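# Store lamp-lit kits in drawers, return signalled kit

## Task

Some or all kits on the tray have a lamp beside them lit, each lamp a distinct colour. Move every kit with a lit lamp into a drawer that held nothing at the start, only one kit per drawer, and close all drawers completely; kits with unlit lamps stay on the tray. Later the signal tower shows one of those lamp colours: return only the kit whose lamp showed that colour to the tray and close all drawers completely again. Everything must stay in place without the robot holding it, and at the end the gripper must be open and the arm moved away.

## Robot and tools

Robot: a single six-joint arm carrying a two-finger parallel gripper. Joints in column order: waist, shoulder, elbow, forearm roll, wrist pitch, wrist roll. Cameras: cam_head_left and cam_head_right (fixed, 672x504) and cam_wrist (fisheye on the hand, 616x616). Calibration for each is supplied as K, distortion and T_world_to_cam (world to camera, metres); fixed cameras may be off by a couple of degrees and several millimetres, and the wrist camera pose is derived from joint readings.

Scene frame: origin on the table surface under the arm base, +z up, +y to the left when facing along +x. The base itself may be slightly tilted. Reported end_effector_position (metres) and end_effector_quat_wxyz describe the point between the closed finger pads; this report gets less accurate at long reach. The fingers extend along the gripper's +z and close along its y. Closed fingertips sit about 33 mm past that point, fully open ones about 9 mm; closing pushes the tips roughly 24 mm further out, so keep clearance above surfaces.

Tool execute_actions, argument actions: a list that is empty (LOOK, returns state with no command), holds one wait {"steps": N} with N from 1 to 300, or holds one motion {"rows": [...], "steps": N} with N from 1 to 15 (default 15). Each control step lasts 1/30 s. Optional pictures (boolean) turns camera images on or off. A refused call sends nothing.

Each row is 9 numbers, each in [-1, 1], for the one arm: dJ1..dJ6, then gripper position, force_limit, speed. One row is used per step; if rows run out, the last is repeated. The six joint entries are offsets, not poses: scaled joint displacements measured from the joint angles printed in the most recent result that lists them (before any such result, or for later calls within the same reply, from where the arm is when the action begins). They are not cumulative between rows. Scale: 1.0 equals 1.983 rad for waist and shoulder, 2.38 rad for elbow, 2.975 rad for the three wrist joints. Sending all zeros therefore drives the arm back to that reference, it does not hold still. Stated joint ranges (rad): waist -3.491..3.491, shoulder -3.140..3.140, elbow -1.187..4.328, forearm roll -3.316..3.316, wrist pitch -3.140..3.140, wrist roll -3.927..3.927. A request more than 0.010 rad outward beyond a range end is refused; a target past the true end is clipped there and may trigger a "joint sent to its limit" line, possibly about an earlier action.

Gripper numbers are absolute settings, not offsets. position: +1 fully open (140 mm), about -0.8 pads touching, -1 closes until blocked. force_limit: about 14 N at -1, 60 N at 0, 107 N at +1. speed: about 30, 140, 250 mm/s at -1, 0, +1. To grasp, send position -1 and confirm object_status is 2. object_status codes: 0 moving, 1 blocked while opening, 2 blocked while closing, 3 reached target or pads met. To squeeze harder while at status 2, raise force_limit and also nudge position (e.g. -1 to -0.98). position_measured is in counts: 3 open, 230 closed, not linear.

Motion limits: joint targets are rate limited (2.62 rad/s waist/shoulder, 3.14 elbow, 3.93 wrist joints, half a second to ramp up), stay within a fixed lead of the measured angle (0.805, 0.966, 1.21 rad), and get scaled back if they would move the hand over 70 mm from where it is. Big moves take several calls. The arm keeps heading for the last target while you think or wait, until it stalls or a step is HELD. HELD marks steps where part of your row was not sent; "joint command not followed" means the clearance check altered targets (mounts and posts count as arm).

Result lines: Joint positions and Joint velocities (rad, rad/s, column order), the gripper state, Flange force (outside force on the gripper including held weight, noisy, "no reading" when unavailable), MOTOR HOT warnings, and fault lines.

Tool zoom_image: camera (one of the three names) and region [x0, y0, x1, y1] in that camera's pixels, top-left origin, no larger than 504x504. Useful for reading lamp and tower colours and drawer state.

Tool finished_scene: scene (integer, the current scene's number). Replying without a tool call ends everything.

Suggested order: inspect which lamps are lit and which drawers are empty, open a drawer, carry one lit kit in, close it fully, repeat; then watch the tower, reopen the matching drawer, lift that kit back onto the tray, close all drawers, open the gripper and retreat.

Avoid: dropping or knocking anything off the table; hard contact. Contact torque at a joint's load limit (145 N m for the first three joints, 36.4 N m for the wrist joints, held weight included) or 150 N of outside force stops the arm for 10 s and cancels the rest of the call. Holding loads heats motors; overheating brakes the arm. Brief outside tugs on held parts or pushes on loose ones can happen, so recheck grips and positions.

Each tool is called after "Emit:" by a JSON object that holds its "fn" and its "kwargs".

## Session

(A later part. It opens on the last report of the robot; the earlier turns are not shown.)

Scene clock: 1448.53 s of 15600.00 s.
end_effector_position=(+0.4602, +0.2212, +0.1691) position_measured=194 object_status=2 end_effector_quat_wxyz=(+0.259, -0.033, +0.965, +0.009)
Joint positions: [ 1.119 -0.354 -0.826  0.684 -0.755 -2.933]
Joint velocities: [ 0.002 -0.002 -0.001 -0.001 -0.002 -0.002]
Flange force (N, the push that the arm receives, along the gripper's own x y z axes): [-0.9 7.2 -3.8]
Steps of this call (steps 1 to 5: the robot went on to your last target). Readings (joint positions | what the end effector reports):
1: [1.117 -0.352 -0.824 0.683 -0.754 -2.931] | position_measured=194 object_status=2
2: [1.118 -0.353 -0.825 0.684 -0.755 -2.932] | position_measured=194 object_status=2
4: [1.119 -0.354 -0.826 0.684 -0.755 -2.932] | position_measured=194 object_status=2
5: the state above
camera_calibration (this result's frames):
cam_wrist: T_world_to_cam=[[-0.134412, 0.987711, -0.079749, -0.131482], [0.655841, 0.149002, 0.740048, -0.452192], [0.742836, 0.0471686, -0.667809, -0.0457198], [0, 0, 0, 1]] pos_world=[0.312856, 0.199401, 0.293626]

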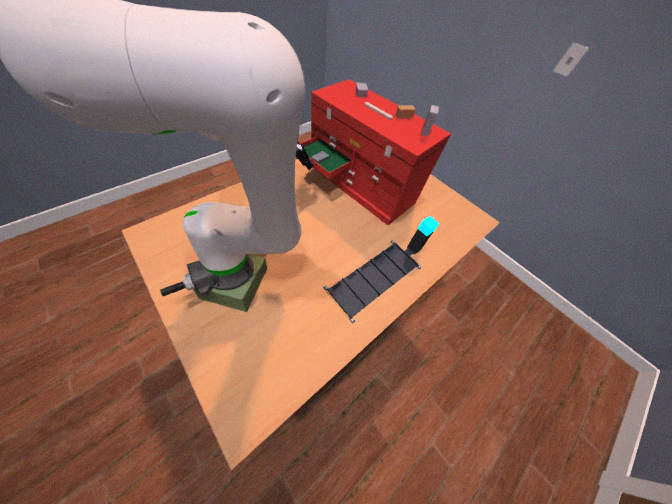

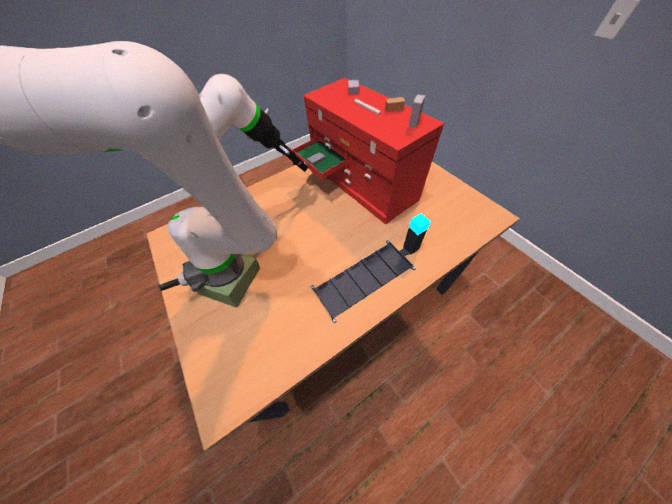

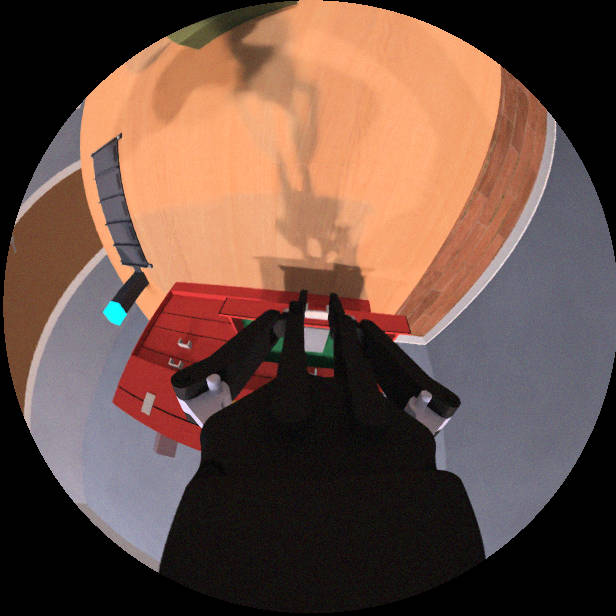

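Emit:
{"fn": "execute_actions", "kwargs": {"actions": [{"rows":[[0,0,0,0,0,0,-0.2,0.3,0],[0,0,0,0,0,0,-0.2,0.3,0],[0,0,0,0,0,0,-0.2,0.3,0],[0,0,0,0,0,0,-0.2,0.3,0],[0,0,0,0,0,0,-0.2,0.3,0],[0,0,0,0,0,0,-0.2,0.3,0],[0,0,0,0,0,0,-0.2,0.3,0],[0.0066,-0.0062,-0.0042,0.0007,-0.0031,-0.0036,-0.2,0.3,0],[0.0066,-0.0062,-0.0042,0.0007,-0.0031,-0.0036,-0.2,0.3,0],[0.0066,-0.0062,-0.0042,0.0007,-0.0031,-0.0036,-0.2,0.3,0],[0.0066,-0.0062,-0.0042,0.0007,-0.0031,-0.0036,-0.2,0.3,0],[0.0066,-0.107,-0.0042,0.0007,-0.0031,-0.0036,-0.2,0.3,0]],"steps":15}], "pictures": false}}

Emit:
{"fn": "execute_actions", "kwargs": {"actions": [{"steps":12}], "pictures": false}}

Emit:
{"fn": "execute_actions", "kwargs": {"actions": [{"rows":[[-0.1906,0.3661,0.4374,-0.2314,-0.2427,0.2765,-0.2,0.3,0]],"steps":15}], "pictures": false}}

Emit:
{"fn": "execute_actions", "kwargs": {"actions": [{"steps":18}]}}

Emit:
{"fn": "zoom_image", "kwargs": {"camera": "cam_wrist", "region": [220, 200, 420, 375]}}

Scene clock: 1458.63 s of 15600.00 s.
end_effector_position=(+0.4572, +0.2221, +0.1811) position_measured=154 object_status=3 end_effector_quat_wxyz=(+0.267, -0.029, +0.963, +0.021)
Joint positions: [ 1.131 -0.395 -0.835  0.686 -0.764 -2.943]
Joint velocities: [ 0.003 -0.542 -0.002  0.001 -0.003 -0.003]
Flange force (N, the push that the arm receives, along the gripper's own x y z axes): [-2.9 12.1 13.5]
Steps of this call (steps 1 to 15: the robot went on to your last target; steps 16 to 170: nothing new was sent; then 3.93 s passed at rest; steps 171 to 185: all 15 steps of this action). Readings (joint positions | what the end effector reports):
171: [1.119 -0.354 -0.826 0.684 -0.755 -2.933] | position_measured=194 object_status=0
172: [1.119 -0.354 -0.826 0.684 -0.755 -2.933] | position_measured=194 object_status=0
174: [1.119 -0.354 -0.826 0.684 -0.756 -2.933] | position_measured=175 object_status=0
178: [1.119 -0.354 -0.826 0.684 -0.756 -2.933] | position_measured=154 object_status=0
185: the state above

Scene clock: 1459.03 s of 15600.00 s.
end_effector_position=(+0.4623, +0.2243, +0.2520) position_measured=154 object_status=3 end_effector_quat_wxyz=(+0.313, -0.008, +0.946, +0.087)
Joint positions: [ 1.132 -0.566 -0.836  0.686 -0.764 -2.943]
Joint velocities: [ 0.001 -0.002 -0.     0.001  0.     0.   ]
Flange force (N, the push that the arm receives, along the gripper's own x y z axes): [-1.8 2.1 -2.7]
Steps of this call (steps 1 to 12: the robot went on to your last target). Readings (joint positions | what the end effector reports):
1: [1.131 -0.416 -0.836 0.686 -0.764 -2.943] | position_measured=154 object_status=3
2: [1.131 -0.444 -0.836 0.686 -0.764 -2.943] | position_measured=154 object_status=3
4: [1.132 -0.503 -0.836 0.686 -0.764 -2.943] | position_measured=154 object_status=3
8: [1.132 -0.564 -0.836 0.686 -0.764 -2.943] | position_measured=154 object_status=3
12: the state above

Scene clock: 1459.53 s of 15600.00 s.
end_effector_position=(+0.5150, +0.1948, +0.2577) position_measured=154 object_status=3 end_effector_quat_wxyz=(+0.120, +0.012, +0.992, -0.032)
Joint positions: [ 0.888 -0.097 -0.182  0.242 -1.235 -2.412]
Joint velocities: [-0.752  1.442  2.176 -1.36  -1.403  1.621]
Flange force (N, the push that the arm receives, along the gripper's own x y z axes): [-22.1 9.1 -13.1]
Steps of this call (steps 1 to 15: all 15 steps of this action). Readings (joint positions | what the end effector reports):
1: [1.132 -0.566 -0.836 0.686 -0.765 -2.943] | position_measured=154 object_status=3
2: [1.131 -0.564 -0.833 0.684 -0.768 -2.941] | position_measured=154 object_status=3
4: [1.120 -0.544 -0.806 0.664 -0.789 -2.918] | position_measured=154 object_status=3
8: [1.067 -0.441 -0.669 0.567 -0.893 -2.802] | position_measured=154 object_status=3
15: the state above

Scene clock: 1460.13 s of 15600.00 s.
end_effector_position=(+0.5383, +0.2257, +0.2561) position_measured=154 object_status=3 end_effector_quat_wxyz=(-0.000, -0.035, +0.999, -0.000)
Joint positions: [ 0.754  0.16   0.205 -0.002 -1.486 -2.121]
Joint velocities: [-0.    -0.    -0.001  0.002  0.    -0.   ]
Flange force (N, the push that the arm receives, along the gripper's own x y z axes): [0.9 1.5 -2.3]
Steps of this call (steps 1 to 18: the robot went on to your last target). Readings (joint positions | what the end effector reports):
1: [0.863 -0.051 -0.112 0.197 -1.281 -2.359] | position_measured=154 object_status=3
2: [0.842 -0.009 -0.049 0.158 -1.322 -2.312] | position_measured=154 object_status=3
4: [0.805 0.061 0.056 0.092 -1.390 -2.233] | position_measured=154 object_status=3
8: [0.762 0.145 0.182 0.012 -1.472 -2.138] | position_measured=154 object_status=3
18: the state above
camera_calibration (this result's frames):
cam_wrist: T_world_to_cam=[[-0.166433, 0.985381, -0.036392, -0.111845], [0.936071, 0.169491, 0.308291, -0.613309], [0.309952, 0.0172443, -0.950596, 0.266385], [0, 0, 0, 1]] pos_world=[0.472919, 0.209567, 0.438232]

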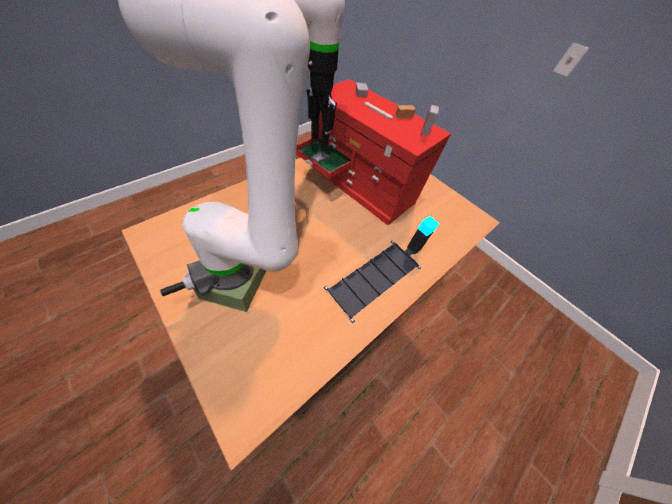

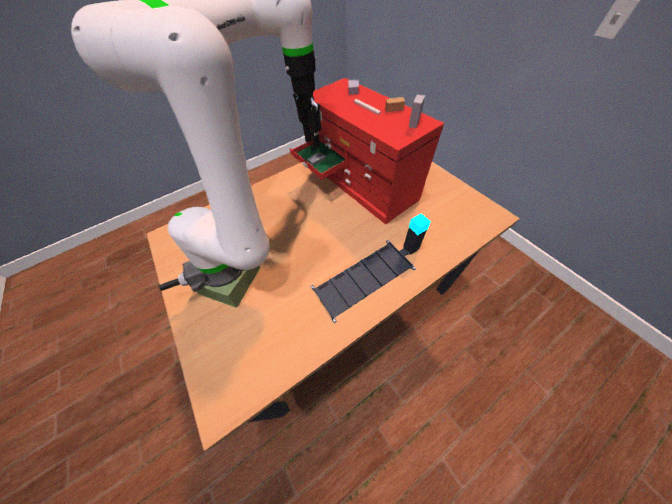

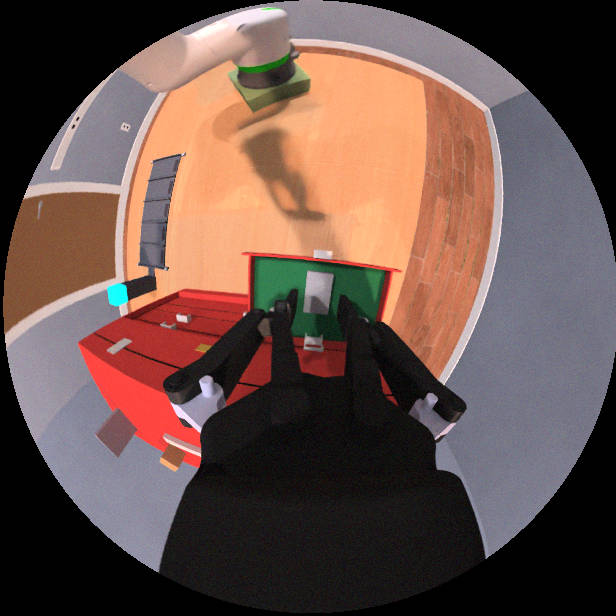

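Region (220, 200, 420, 375) of cam_wrist's 616x616 image, scaled by 2.520, with more detail than that image has; it fills the top 441 rows of this view, and the rest is white.

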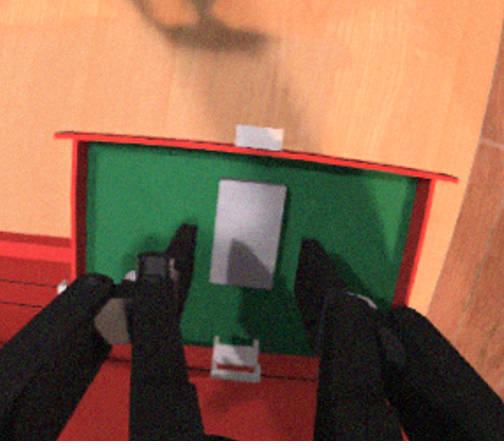

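Emit:
{"fn": "execute_actions", "kwargs": {"actions": [{"rows":[[0.0005,0.0027,-0.0145,0,0.0134,0,-0.2,0.3,0],[0.0005,0.0027,-0.0145,0,0.0134,0,-0.2,0.3,0],[0.001,0.0059,-0.0284,0,0.0266,0,-0.2,0.3,0],[0.001,0.0059,-0.0284,0,0.0266,0,-0.2,0.3,0],[0.001,0.0059,-0.0284,0,0.0266,0,-0.2,0.3,0],[0.001,0.0104,-0.0425,-0.0002,0.041,0,-0.2,0.3,0],[0.001,0.0104,-0.0425,-0.0002,0.041,0,-0.2,0.3,0],[0.001,0.0104,-0.0425,-0.0002,0.041,0,-0.2,0.3,0],[0.0012,0.0157,-0.0558,-0.0003,0.0551,0,-0.2,0.3,0]],"steps":15}], "pictures": false}}

Emit:
{"fn": "execute_actions", "kwargs": {"actions": [{"steps":5}]}}

Emit:
{"fn": "zoom_image", "kwargs": {"camera": "cam_wrist", "region": [240, 250, 400, 390]}}

Scene clock: 1468.90 s of 15600.00 s.
end_effector_position=(+0.5381, +0.2273, +0.1832) position_measured=154 object_status=3 end_effector_quat_wxyz=(-0.000, -0.036, +0.999, +0.000)
Joint positions: [ 0.756  0.191  0.073 -0.003 -1.324 -2.121]
Joint velocities: [-0.002  0.002 -0.012 -0.001  0.021  0.001]
Flange force (N, the push that the arm receives, along the gripper's own x y z axes): [0.4 0.4 0.4]
Steps of this call (steps 1 to 15: the robot went on to your last target; steps 16 to 90: nothing new was sent; then 5.27 s passed at rest; steps 91 to 105: all 15 steps of this action). Readings (joint positions | what the end effector reports):
91: [0.754 0.160 0.205 -0.002 -1.486 -2.121] | position_measured=154 object_status=3
92: [0.754 0.160 0.202 -0.002 -1.482 -2.121] | position_measured=154 object_status=3
94: [0.754 0.165 0.177 -0.002 -1.454 -2.121] | position_measured=154 object_status=3
98: [0.756 0.175 0.125 -0.003 -1.391 -2.121] | position_measured=154 object_status=3
105: the state above

Scene clock: 1469.07 s of 15600.00 s.
end_effector_position=(+0.5381, +0.2273, +0.1827) position_measured=154 object_status=3 end_effector_quat_wxyz=(-0.000, -0.036, +0.999, +0.000)
Joint positions: [ 0.756  0.191  0.072 -0.003 -1.323 -2.121]
Joint velocities: [-0.     0.    -0.001 -0.001  0.    -0.   ]
Flange force (N, the push that the arm receives, along the gripper's own x y z axes): [1.0 0.5 -2.7]
Steps of this call (steps 1 to 5: the robot went on to your last target). Readings (joint positions | what the end effector reports):
1: [0.756 0.191 0.073 -0.003 -1.323 -2.121] | position_measured=154 object_status=3
2: [0.756 0.191 0.072 -0.003 -1.323 -2.121] | position_measured=154 object_status=3
4: [0.756 0.191 0.072 -0.003 -1.323 -2.121] | position_measured=154 object_status=3
5: the state above
camera_calibration (this result's frames):
cam_wrist: T_world_to_cam=[[-0.168191, 0.985119, -0.0353946, -0.115297], [0.935964, 0.17086, 0.307862, -0.590921], [0.309328, 0.0186515, -0.950772, 0.196723], [0, 0, 0, 1]] pos_world=[0.472836, 0.210876, 0.36488]

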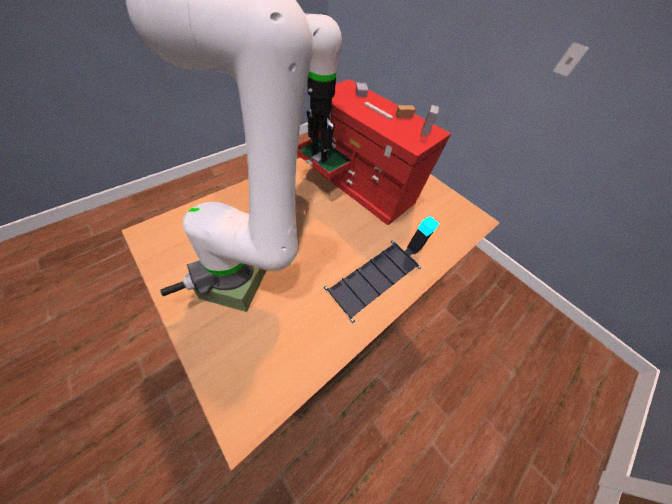

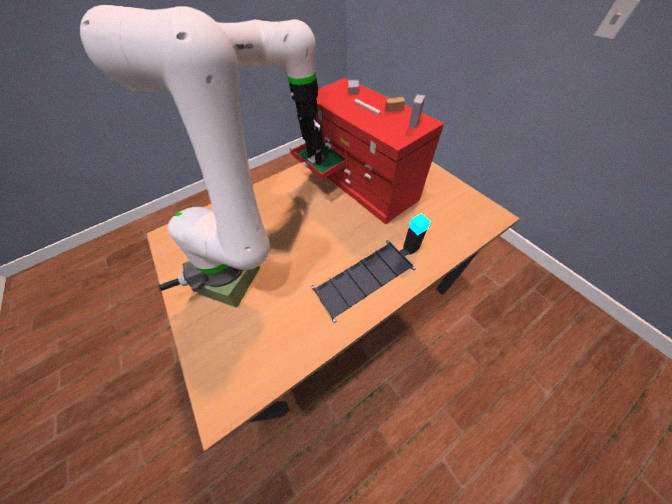

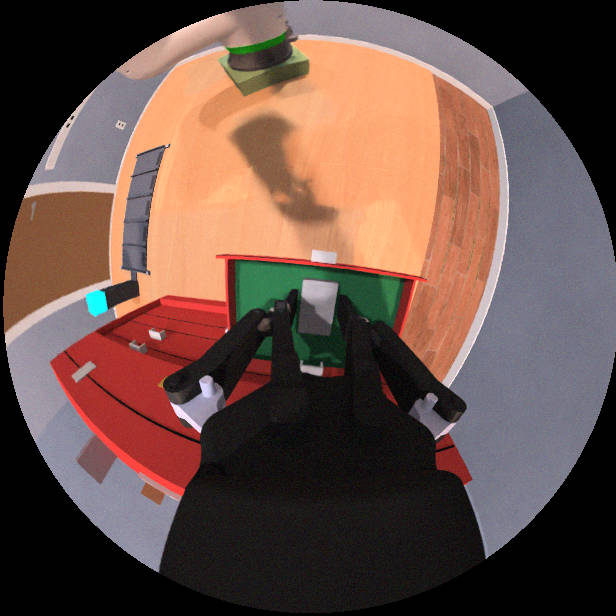

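Region (240, 250, 400, 390) of cam_wrist's 616x616 image, scaled by 3.150, with more detail than that image has; it fills the top 441 rows of this view, and the rest is white.

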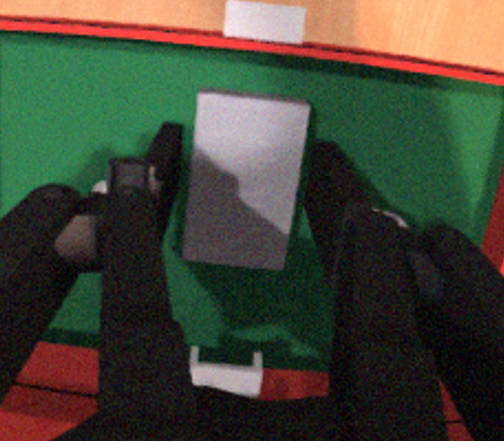

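Emit:
{"fn": "execute_actions", "kwargs": {"actions": [{"rows":[[0,0,0,0,0,0,-1,0.3,0]],"steps":14}], "pictures": false}}

Emit:
{"fn": "execute_actions", "kwargs": {"actions": [{"rows":[[0,-0.002,0.005,0,-0.0053,0,-1,0.3,0],[0,-0.0053,0.0133,0,-0.0141,0,-1,0.3,0],[0,-0.0053,0.0133,0,-0.0141,0,-1,0.3,0],[0,-0.0098,0.0274,0,-0.0285,0,-1,0.3,0],[0,-0.0098,0.0274,0,-0.0285,0,-1,0.3,0],[0,-0.013,0.0413,0,-0.0417,0,-1,0.3,0],[0,-0.013,0.0413,0,-0.0417,0,-1,0.3,0],[0,-0.0157,0.0558,0,-0.0551,0,-1,0.3,0]],"steps":15}]}}

Scene clock: 1476.37 s of 15600.00 s.
end_effector_position=(+0.5381, +0.2273, +0.1827) position_measured=176 object_status=2 end_effector_quat_wxyz=(-0.000, -0.036, +0.999, +0.000)
Joint positions: [ 0.756  0.191  0.072 -0.003 -1.323 -2.121]
Joint velocities: [ 0.001 -0.     0.     0.001  0.    -0.   ]
Flange force (N, the push that the arm receives, along the gripper's own x y z axes): [1.3 0.1 -10.0]
Steps of this call (steps 1 to 15: the robot went on to your last target; steps 16 to 90: nothing new was sent; then 3.83 s passed at rest; steps 91 to 104: all 14 steps of this action). Readings (joint positions | what the end effector reports):
91: [0.756 0.191 0.072 -0.003 -1.323 -2.121] | position_measured=154 object_status=0
92: [0.756 0.191 0.072 -0.003 -1.323 -2.121] | position_measured=158 object_status=0
94: [0.756 0.191 0.072 -0.003 -1.323 -2.121] | position_measured=173 object_status=0
98: [0.756 0.191 0.072 -0.003 -1.323 -2.121] | position_measured=176 object_status=0
104: the state above

Scene clock: 1476.87 s of 15600.00 s.
end_effector_position=(+0.5376, +0.2272, +0.2556) position_measured=176 object_status=2 end_effector_quat_wxyz=(-0.001, -0.036, +0.999, +0.000)
Joint positions: [ 0.756  0.16   0.204 -0.003 -1.486 -2.121]
Joint velocities: [-0.    -0.001  0.009  0.002 -0.011  0.002]
Flange force (N, the push that the arm receives, along the gripper's own x y z axes): [-0.2 1.8 0.0]
Steps of this call (steps 1 to 15: all 15 steps of this action). Readings (joint positions | what the end effector reports):
1: [0.756 0.191 0.072 -0.003 -1.323 -2.121] | position_measured=176 object_status=2
2: [0.756 0.190 0.075 -0.003 -1.327 -2.121] | position_measured=176 object_status=2
4: [0.756 0.185 0.092 -0.003 -1.349 -2.121] | position_measured=176 object_status=2
8: [0.756 0.171 0.145 -0.003 -1.416 -2.121] | position_measured=176 object_status=2
15: the state above
camera_calibration (this result's frames):
cam_wrist: T_world_to_cam=[[-0.168724, 0.985032, -0.0352607, -0.112464], [0.935962, 0.17133, 0.307606, -0.612905], [0.309043, 0.0188976, -0.95086, 0.266265], [0, 0, 0, 1]] pos_world=[0.472394, 0.210757, 0.437748]

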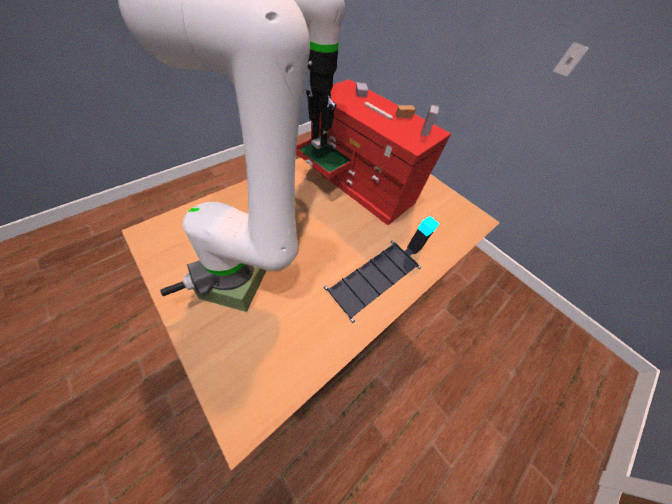

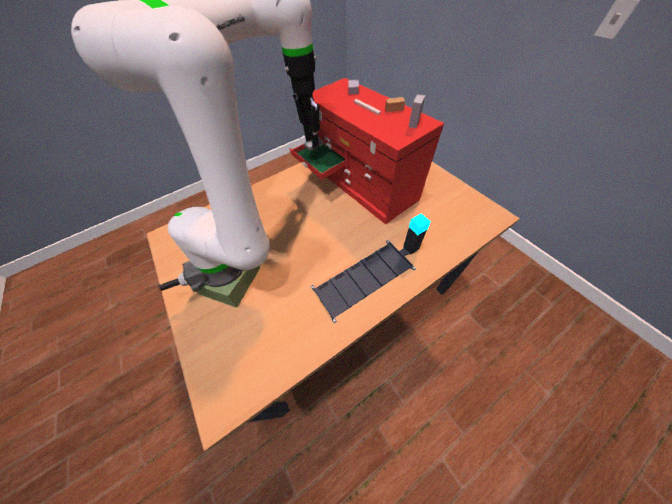

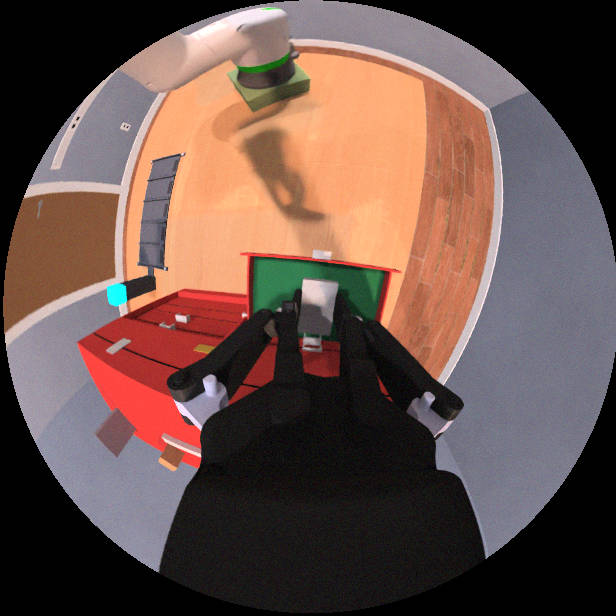

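Emit:
{"fn": "execute_actions", "kwargs": {"actions": [{"rows":[[-0.03,-0.04,-0.036,0,0,0,-1,0.3,0],[-0.03,-0.04,-0.036,0,0,0,-1,0.3,0],[-0.03,-0.04,-0.036,0,0,0,-1,0.3,0],[-0.03,-0.04,-0.036,0,0,0,-1,0.3,0],[-0.08,-0.07,-0.062,-0.005,-0.002,0,-1,0.3,0],[-0.08,-0.07,-0.062,-0.005,-0.002,0,-1,0.3,0],[-0.08,-0.07,-0.062,-0.005,-0.002,0,-1,0.3,0],[-0.2552,-0.0958,-0.0857,-0.0192,-0.0047,-0.0097,-1,0.3,0]],"steps":15}], "pictures": false}}

Emit:
{"fn": "execute_actions", "kwargs": {"actions": [{"steps":20}], "pictures": false}}

Emit:
{"fn": "execute_actions", "kwargs": {"actions": [{"rows":[[-0.3644,-0.0025,-0.205,-0.0269,0.1415,-0.1171,-1,0.3,0]],"steps":15}], "pictures": false}}

Emit:
{"fn": "execute_actions", "kwargs": {"actions": [{"steps":25}]}}

Scene clock: 1485.70 s of 15600.00 s.
end_effector_position=(+0.5124, +0.0665, +0.2675) position_measured=176 object_status=2 end_effector_quat_wxyz=(-0.004, +0.108, +0.994, -0.006)
Joint positions: [ 0.479  0.018  0.052 -0.031 -1.494 -2.131]
Joint velocities: [-0.798 -0.167 -0.181 -0.104 -0.021 -0.065]
Flange force (N, the push that the arm receives, along the gripper's own x y z axes): [-2.3 0.5 -2.7]
Steps of this call (steps 1 to 15: the robot went on to your last target; steps 16 to 90: nothing new was sent; then 5.33 s passed at rest; steps 91 to 105: all 15 steps of this action). Readings (joint positions | what the end effector reports):
91: [0.756 0.160 0.205 -0.003 -1.486 -2.121] | position_measured=176 object_status=2
92: [0.754 0.157 0.202 -0.003 -1.486 -2.121] | position_measured=176 object_status=2
94: [0.736 0.133 0.176 -0.003 -1.486 -2.121] | position_measured=176 object_status=2
98: [0.662 0.066 0.104 -0.006 -1.488 -2.121] | position_measured=176 object_status=2
105: the state above

Scene clock: 1486.37 s of 15600.00 s.
end_effector_position=(+0.4866, -0.0380, +0.2726) position_measured=176 object_status=2 end_effector_quat_wxyz=(-0.005, +0.230, +0.973, -0.004)
Joint positions: [ 0.25  -0.03   0.001 -0.061 -1.5   -2.15 ]
Joint velocities: [-0.001 -0.    -0.     0.002 -0.     0.   ]
Flange force (N, the push that the arm receives, along the gripper's own x y z axes): [-0.8 0.9 -2.6]
Steps of this call (steps 1 to 20: the robot went on to your last target). Readings (joint positions | what the end effector reports):
1: [0.452 0.012 0.046 -0.034 -1.494 -2.133] | position_measured=176 object_status=2
2: [0.425 0.007 0.040 -0.038 -1.495 -2.135] | position_measured=176 object_status=2
4: [0.371 -0.005 0.028 -0.045 -1.497 -2.140] | position_measured=176 object_status=2
8: [0.276 -0.024 0.006 -0.057 -1.499 -2.147] | position_measured=176 object_status=2
20: the state above

Scene clock: 1486.87 s of 15600.00 s.
end_effector_position=(+0.4249, -0.1657, +0.1974) position_measured=176 object_status=2 end_effector_quat_wxyz=(-0.005, +0.449, +0.893, -0.003)
Joint positions: [-0.053 -0.032 -0.204 -0.094 -1.322 -2.296]
Joint velocities: [-0.744 -0.005 -0.502 -0.084  0.429 -0.357]
Flange force (N, the push that the arm receives, along the gripper's own x y z axes): [-3.9 3.0 -2.4]
Steps of this call (steps 1 to 15: all 15 steps of this action). Readings (joint positions | what the end effector reports):
1: [0.250 -0.030 0.000 -0.061 -1.500 -2.150] | position_measured=176 object_status=2
2: [0.247 -0.030 -0.002 -0.061 -1.498 -2.151] | position_measured=176 object_status=2
4: [0.223 -0.030 -0.018 -0.064 -1.482 -2.163] | position_measured=176 object_status=2
8: [0.123 -0.031 -0.085 -0.075 -1.424 -2.211] | position_measured=176 object_status=2
15: the state above

Scene clock: 1487.70 s of 15600.00 s.
end_effector_position=(+0.2673, -0.2836, +0.1038) position_measured=176 object_status=2 end_effector_quat_wxyz=(+0.001, +0.717, +0.697, +0.001)
Joint positions: [-0.472 -0.035 -0.487 -0.141 -1.079 -2.498]
Joint velocities: [-0.001 -0.    -0.001 -0.     0.001 -0.001]
Flange force (N, the push that the arm receives, along the gripper's own x y z axes): [0.9 1.8 -2.3]
Steps of this call (steps 1 to 25: the robot went on to your last target). Readings (joint positions | what the end effector reports):
1: [-0.078 -0.032 -0.221 -0.097 -1.308 -2.308] | position_measured=176 object_status=2
2: [-0.103 -0.032 -0.238 -0.100 -1.293 -2.320] | position_measured=176 object_status=2
4: [-0.154 -0.033 -0.272 -0.105 -1.264 -2.344] | position_measured=176 object_status=2
8: [-0.255 -0.033 -0.341 -0.116 -1.205 -2.393] | position_measured=176 object_status=2
25: the state above
camera_calibration (this result's frames):
cam_wrist: T_world_to_cam=[[0.996914, 0.070581, -0.0343724, -0.231182], [0.0777592, -0.947993, 0.308646, -0.313885], [-0.0108003, -0.310366, -0.950556, 0.207145], [0, 0, 0, 1]] pos_world=[0.257113, -0.216953, 0.285835]

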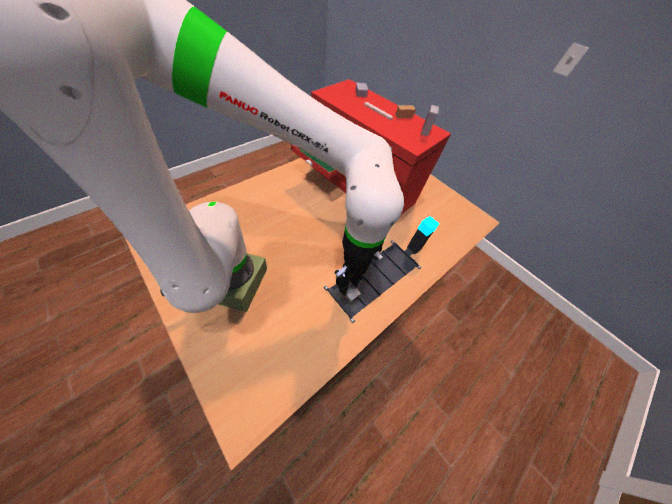

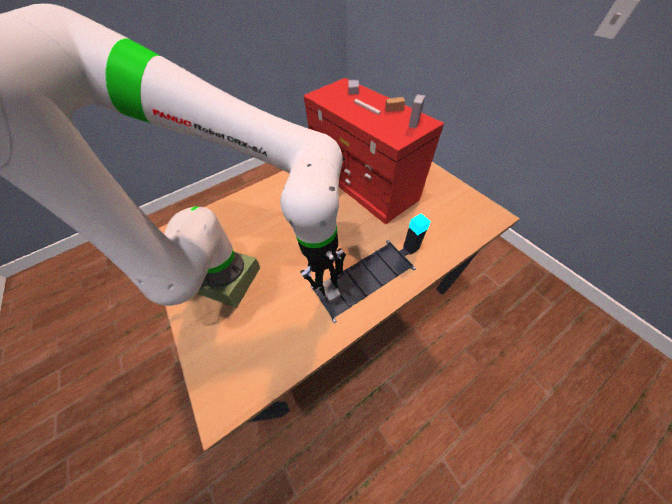

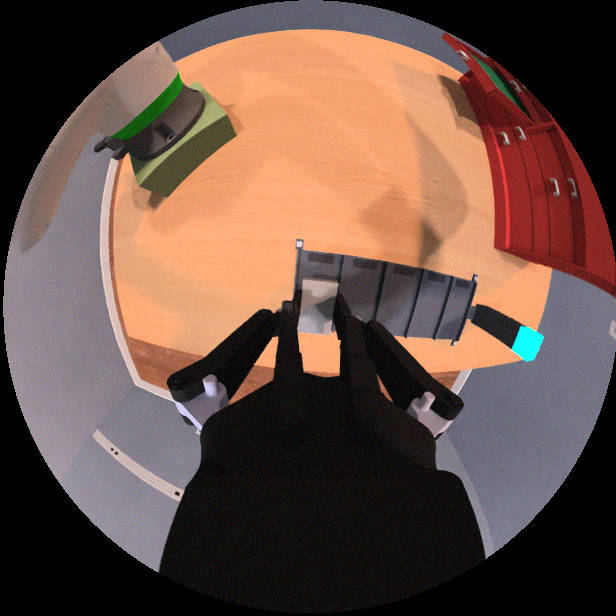

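Emit:
{"fn": "execute_actions", "kwargs": {"actions": [{"rows":[[0.0022,0.011,-0.007,-0.001,0.013,0.0007,-1,0.3,0],[0.0022,0.011,-0.007,-0.001,0.013,0.0007,-1,0.3,0],[0.0044,0.0228,-0.0137,-0.002,0.026,0.0014,-1,0.3,0],[0.0044,0.0228,-0.0137,-0.002,0.026,0.0014,-1,0.3,0],[0.0044,0.0228,-0.0137,-0.002,0.026,0.0014,-1,0.3,0],[0.0066,0.0347,-0.02,-0.0031,0.0388,0.0022,-1,0.3,0],[0.0066,0.0347,-0.02,-0.0031,0.0388,0.0022,-1,0.3,0],[0.0066,0.0347,-0.02,-0.0031,0.0388,0.0022,-1,0.3,0],[0.0082,0.0436,-0.0244,-0.0039,0.048,0.0028,-1,0.3,0]],"steps":15}], "pictures": false}}

Emit:
{"fn": "execute_actions", "kwargs": {"actions": [{"steps":4}]}}

Emit:
{"fn": "zoom_image", "kwargs": {"camera": "cam_wrist", "region": [220, 200, 420, 375]}}

Scene clock: 1494.47 s of 15600.00 s.
end_effector_position=(+0.2670, -0.2844, +0.0497) position_measured=176 object_status=2 end_effector_quat_wxyz=(-0.000, +0.717, +0.698, +0.000)
Joint positions: [-0.456  0.051 -0.545 -0.152 -0.937 -2.49 ]
Joint velocities: [ 0.002  0.008 -0.004 -0.     0.013  0.001]
Flange force (N, the push that the arm receives, along the gripper's own x y z axes): [-0.1 3.4 -2.5]
Steps of this call (steps 1 to 30: the robot went on to your last target; steps 31 to 90: nothing new was sent; then 3.27 s passed at rest; steps 91 to 105: all 15 steps of this action). Readings (joint positions | what the end effector reports):
91: [-0.473 -0.035 -0.487 -0.141 -1.079 -2.498] | position_measured=176 object_status=2
92: [-0.472 -0.032 -0.489 -0.141 -1.073 -2.498] | position_measured=176 object_status=2
94: [-0.469 -0.015 -0.502 -0.143 -1.045 -2.496] | position_measured=176 object_status=2
98: [-0.462 0.020 -0.526 -0.148 -0.987 -2.493] | position_measured=176 object_status=2
105: the state above

Scene clock: 1494.60 s of 15600.00 s.
end_effector_position=(+0.2670, -0.2843, +0.0494) position_measured=176 object_status=2 end_effector_quat_wxyz=(-0.000, +0.717, +0.698, +0.000)
Joint positions: [-0.456  0.052 -0.545 -0.152 -0.936 -2.49 ]
Joint velocities: [ 0.001  0.001 -0.     0.001  0.     0.   ]
Flange force (N, the push that the arm receives, along the gripper's own x y z axes): [0.1 2.0 -0.9]
Steps of this call (steps 1 to 4: the robot went on to your last target). Readings (joint positions | what the end effector reports):
1: [-0.456 0.051 -0.545 -0.152 -0.936 -2.490] | position_measured=176 object_status=2
2: [-0.456 0.052 -0.545 -0.152 -0.936 -2.490] | position_measured=176 object_status=2
4: the state above
camera_calibration (this result's frames):
cam_wrist: T_world_to_cam=[[0.996799, 0.0710639, -0.0366245, -0.232447], [0.0789069, -0.948164, 0.307829, -0.29808], [-0.0128505, -0.309734, -0.950737, 0.155978], [0, 0, 0, 1]] pos_world=[0.257228, -0.217799, 0.231538]

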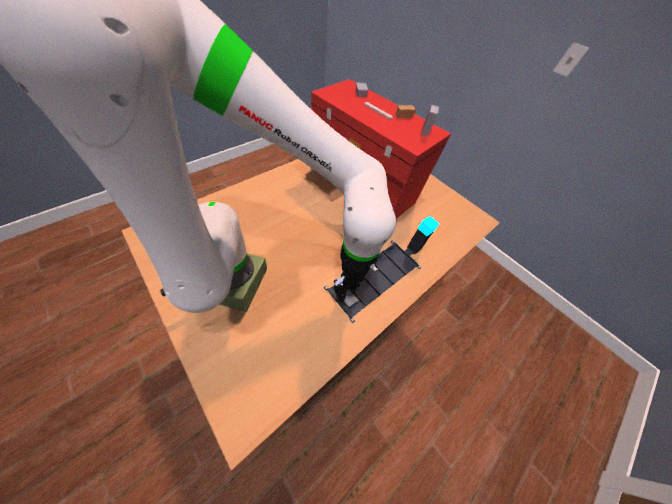

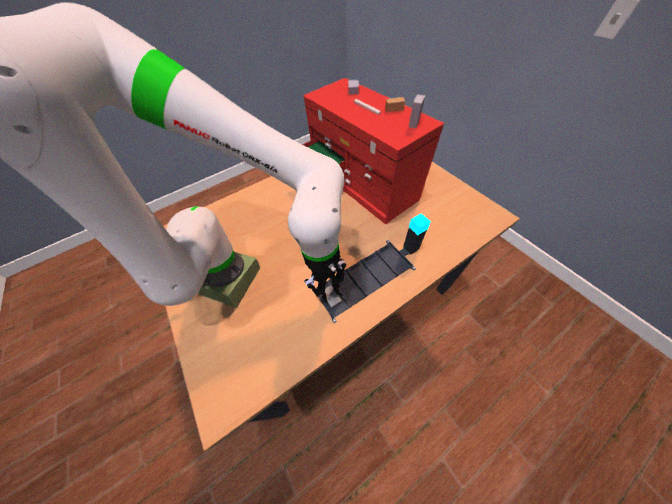

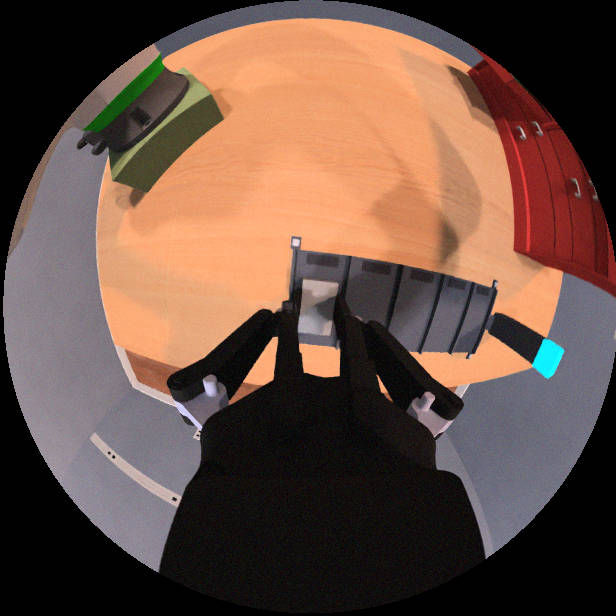

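Region (220, 200, 420, 375) of cam_wrist's 616x616 image, scaled by 2.520, with more detail than that image has; it fills the top 441 rows of this view, and the rest is white.

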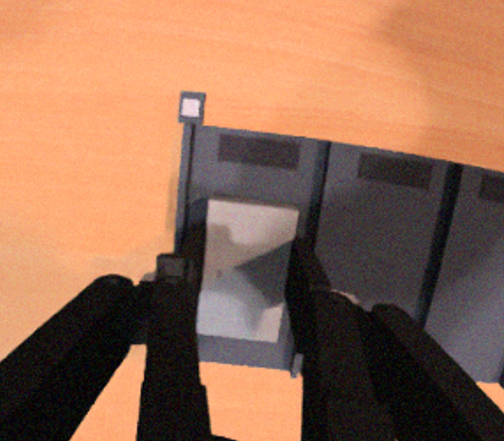

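Emit:
{"fn": "execute_actions", "kwargs": {"actions": [{"rows":[[0.0005,0.003,-0.0014,-0.0003,0.0031,0.0002,-1,0.3,0],[0.0005,0.003,-0.0014,-0.0003,0.0031,0.0002,-1,0.3,0],[0.0005,0.003,-0.0014,-0.0003,0.0031,0.0002,-1,0.3,0],[0.0008,0.0047,-0.0022,-0.0005,0.0048,0.0003,-1,0.3,0]],"steps":11}], "pictures": false}}

Scene clock: 1505.30 s of 15600.00 s.
end_effector_position=(+0.2668, -0.2843, +0.0440) position_measured=176 object_status=2 end_effector_quat_wxyz=(-0.000, +0.717, +0.697, +0.000)
Joint positions: [-0.455  0.061 -0.551 -0.154 -0.922 -2.489]
Joint velocities: [ 0.001  0.001 -0.     0.001  0.001  0.   ]
Flange force (N, the push that the arm receives, along the gripper's own x y z axes): [2.4 0.5 -2.4]
Steps of this call (steps 1 to 15: the robot went on to your last target; steps 16 to 90: nothing new was sent; then 7.33 s passed at rest; steps 91 to 101: all 11 steps of this action). Readings (joint positions | what the end effector reports):
91: [-0.456 0.052 -0.545 -0.152 -0.936 -2.490] | position_measured=176 object_status=2
92: [-0.456 0.054 -0.546 -0.152 -0.933 -2.489] | position_measured=176 object_status=2
94: [-0.455 0.057 -0.548 -0.153 -0.928 -2.489] | position_measured=176 object_status=2
98: [-0.455 0.061 -0.550 -0.154 -0.922 -2.489] | position_measured=176 object_status=2
101: the state above

Emit:
{"fn": "execute_actions", "kwargs": {"actions": [{"rows":[[0.0002,0.0011,-0.0005,-0.0001,0.0011,0.0001,-1,0.3,0]],"steps":8}], "pictures": false}}

Emit:
{"fn": "execute_actions", "kwargs": {"actions": [{"rows":[[0,0,0,0,0,0,-0.22,0.3,0],[0,0,0,0,0,0,-0.22,0.3,0],[0,0,0,0,0,0,-0.22,0.3,0],[0,0,0,0,0,0,-0.22,0.3,0],[0,0,0,0,0,0,-0.22,0.3,0],[0,0,0,0,0,0,-0.22,0.3,0],[0,0,0,0,0,0,-0.22,0.3,0],[-0.0022,-0.0125,0.006,0.0012,-0.013,-0.0008,-0.22,0.3,0],[-0.0022,-0.0125,0.006,0.0012,-0.013,-0.0008,-0.22,0.3,0],[-0.0045,-0.025,0.0128,0.0023,-0.0265,-0.0016,-0.22,0.3,0],[-0.0045,-0.025,0.0128,0.0023,-0.0265,-0.0016,-0.22,0.3,0],[-0.009,-0.049,0.027,0.0044,-0.054,-0.003,-0.22,0.3,0]],"steps":15}], "pictures": false}}

Emit:
{"fn": "execute_actions", "kwargs": {"actions": [{"steps":8}]}}

Scene clock: 1511.37 s of 15600.00 s.
end_effector_position=(+0.2667, -0.2843, +0.0429) position_measured=176 object_status=2 end_effector_quat_wxyz=(-0.001, +0.717, +0.698, +0.000)
Joint positions: [-0.454  0.063 -0.552 -0.154 -0.919 -2.488]
Joint velocities: [-0.001  0.001 -0.     0.     0.001  0.   ]
Flange force (N, the push that the arm receives, along the gripper's own x y z axes): [7.1 -1.7 -21.3]
Steps of this call (steps 1 to 15: the robot went on to your last target; steps 16 to 90: nothing new was sent; then 2.80 s passed at rest; steps 91 to 98: all 8 steps of this action). Readings (joint positions | what the end effector reports):
91: [-0.455 0.061 -0.551 -0.154 -0.922 -2.489] | position_measured=176 object_status=2
92: [-0.454 0.062 -0.551 -0.154 -0.921 -2.489] | position_measured=176 object_status=2
94: [-0.454 0.063 -0.552 -0.154 -0.919 -2.488] | position_measured=176 object_status=2
98: the state above

Scene clock: 1511.87 s of 15600.00 s.
end_effector_position=(+0.2677, -0.2839, +0.0883) position_measured=157 object_status=3 end_effector_quat_wxyz=(+0.000, +0.716, +0.698, +0.001)
Joint positions: [-0.468 -0.011 -0.504 -0.144 -1.04  -2.495]
Joint velocities: [-0.069 -0.372  0.265  0.046 -0.628 -0.033]
Flange force (N, the push that the arm receives, along the gripper's own x y z axes): [2.2 0.1 -13.9]
Steps of this call (steps 1 to 15: all 15 steps of this action). Readings (joint positions | what the end effector reports):
1: [-0.454 0.063 -0.552 -0.154 -0.919 -2.488] | position_measured=176 object_status=0
2: [-0.454 0.063 -0.552 -0.154 -0.919 -2.488] | position_measured=176 object_status=0
4: [-0.454 0.063 -0.552 -0.154 -0.919 -2.488] | position_measured=159 object_status=0
8: [-0.454 0.063 -0.552 -0.154 -0.919 -2.488] | position_measured=157 object_status=0
15: the state above

Scene clock: 1512.13 s of 15600.00 s.
end_effector_position=(+0.2671, -0.2832, +0.1034) position_measured=157 object_status=3 end_effector_quat_wxyz=(-0.000, +0.716, +0.698, +0.001)
Joint positions: [-0.472 -0.034 -0.487 -0.141 -1.079 -2.497]
Joint velocities: [ 0.    -0.001  0.001  0.    -0.002  0.   ]
Flange force (N, the push that the arm receives, along the gripper's own x y z axes): [-0.6 1.7 -4.0]
Steps of this call (steps 1 to 8: the robot went on to your last target). Readings (joint positions | what the end effector reports):
1: [-0.470 -0.022 -0.496 -0.142 -1.058 -2.496] | position_measured=157 object_status=3
2: [-0.471 -0.029 -0.491 -0.141 -1.071 -2.497] | position_measured=157 object_status=3
4: [-0.472 -0.033 -0.488 -0.141 -1.078 -2.497] | position_measured=157 object_status=3
8: the state above
camera_calibration (this result's frames):
cam_wrist: T_world_to_cam=[[0.996826, 0.071362, -0.0352892, -0.230693], [0.0787739, -0.948251, 0.307594, -0.31363], [-0.0115125, -0.309398, -0.950863, 0.207398], [0, 0, 0, 1]] pos_world=[0.257054, -0.216769, 0.285536]

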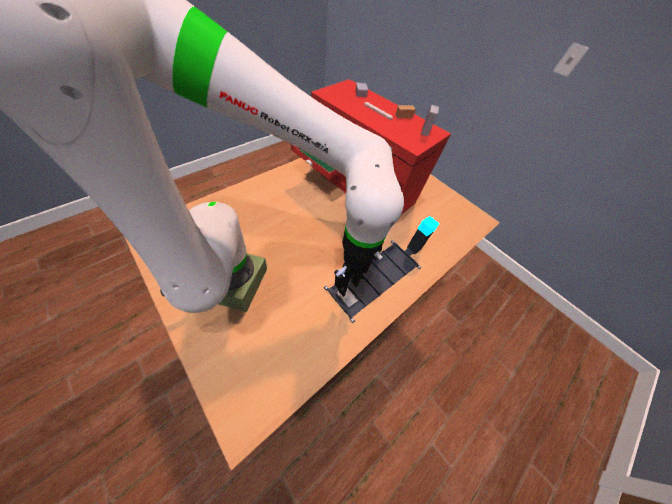

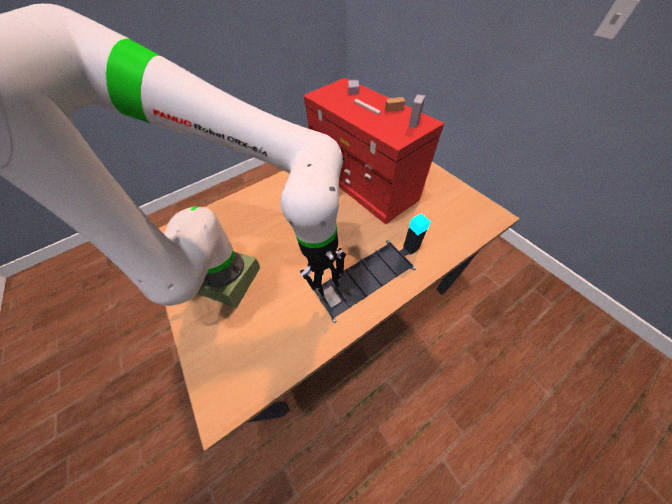

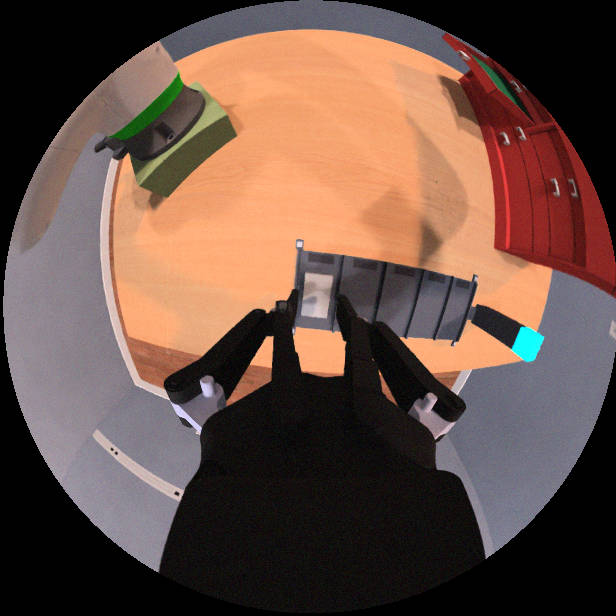

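Emit:
{"fn": "execute_actions", "kwargs": {"actions": [{"rows":[[0.4044,-0.1846,-0.0727,0.138,0.0534,-0.075,-0.3,0.3,0]],"steps":15}], "pictures": false}}

Emit:
{"fn": "execute_actions", "kwargs": {"actions": [{"steps":20}], "pictures": false}}

Emit:
{"fn": "execute_actions", "kwargs": {"actions": [{"rows":[[0.4044,-0.0837,-0.0739,0.14,0.0524,-0.075,-0.3,0.3,0]],"steps":15}], "pictures": false}}

Emit:
{"fn": "execute_actions", "kwargs": {"actions": [{"steps":22}], "pictures": false}}

Scene clock: 1520.07 s of 15600.00 s.
end_effector_position=(+0.3619, -0.2213, +0.1467) position_measured=167 object_status=3 end_effector_quat_wxyz=(+0.087, +0.566, +0.819, -0.044)
Joint positions: [-0.079 -0.214 -0.572  0.061 -1.002 -2.607]
Joint velocities: [ 1.001 -0.456 -0.217  0.508  0.197 -0.276]
Flange force (N, the push that the arm receives, along the gripper's own x y z axes): [-2.3 3.9 -3.5]
Steps of this call (steps 1 to 30: the robot went on to your last target; steps 31 to 90: nothing new was sent; then 4.43 s passed at rest; steps 91 to 105: all 15 steps of this action). Readings (joint positions | what the end effector reports):
91: [-0.472 -0.034 -0.487 -0.141 -1.079 -2.497] | position_measured=157 object_status=0
92: [-0.469 -0.036 -0.488 -0.139 -1.079 -2.498] | position_measured=161 object_status=0
94: [-0.445 -0.047 -0.493 -0.127 -1.074 -2.505] | position_measured=167 object_status=0
98: [-0.328 -0.100 -0.518 -0.067 -1.051 -2.537] | position_measured=167 object_status=0
105: the state above

Scene clock: 1520.73 s of 15600.00 s.
end_effector_position=(+0.4495, -0.1076, +0.2007) position_measured=167 object_status=3 end_effector_quat_wxyz=(+0.194, +0.386, +0.902, -0.030)
Joint positions: [ 0.33  -0.4   -0.661  0.27  -0.921 -2.72 ]
Joint velocities: [ 0.002 -0.001 -0.     0.     0.    -0.   ]
Flange force (N, the push that the arm receives, along the gripper's own x y z axes): [2.8 2.4 -3.7]
Steps of this call (steps 1 to 20: the robot went on to your last target). Readings (joint positions | what the end effector reports):
1: [-0.045 -0.229 -0.579 0.078 -0.995 -2.616] | position_measured=167 object_status=3
2: [-0.012 -0.244 -0.587 0.095 -0.988 -2.625] | position_measured=167 object_status=3
4: [0.054 -0.274 -0.601 0.128 -0.975 -2.644] | position_measured=167 object_status=3
8: [0.181 -0.332 -0.628 0.194 -0.950 -2.679] | position_measured=167 object_status=3
20: the state above

Scene clock: 1521.23 s of 15600.00 s.
end_effector_position=(+0.4870, +0.0250, +0.2193) position_measured=167 object_status=3 end_effector_quat_wxyz=(+0.251, +0.217, +0.943, +0.001)
Joint positions: [ 0.682 -0.473 -0.738  0.453 -0.852 -2.818]
Joint velocities: [ 0.871 -0.18  -0.192  0.45   0.168 -0.241]
Flange force (N, the push that the arm receives, along the gripper's own x y z axes): [-4.0 0.3 -2.3]
Steps of this call (steps 1 to 15: all 15 steps of this action). Readings (joint positions | what the end effector reports):
1: [0.330 -0.400 -0.661 0.270 -0.921 -2.721] | position_measured=167 object_status=3
2: [0.334 -0.401 -0.661 0.272 -0.920 -2.721] | position_measured=167 object_status=3
4: [0.357 -0.406 -0.667 0.284 -0.915 -2.728] | position_measured=167 object_status=3
8: [0.469 -0.429 -0.691 0.342 -0.893 -2.759] | position_measured=167 object_status=3
15: the state above

Scene clock: 1521.97 s of 15600.00 s.
end_effector_position=(+0.4622, +0.2240, +0.2517) position_measured=167 object_status=3 end_effector_quat_wxyz=(+0.313, -0.007, +0.946, +0.086)
Joint positions: [ 1.132 -0.566 -0.836  0.686 -0.765 -2.944]
Joint velocities: [ 0.003  0.     0.001  0.003  0.001 -0.   ]
Flange force (N, the push that the arm receives, along the gripper's own x y z axes): [0.7 2.2 -5.3]
Steps of this call (steps 1 to 22: the robot went on to your last target). Readings (joint positions | what the end effector reports):
1: [0.712 -0.479 -0.744 0.468 -0.846 -2.827] | position_measured=167 object_status=3
2: [0.741 -0.485 -0.751 0.483 -0.841 -2.835] | position_measured=167 object_status=3
4: [0.798 -0.497 -0.763 0.513 -0.829 -2.851] | position_measured=167 object_status=3
8: [0.912 -0.521 -0.788 0.572 -0.807 -2.882] | position_measured=167 object_status=3
22: the state above


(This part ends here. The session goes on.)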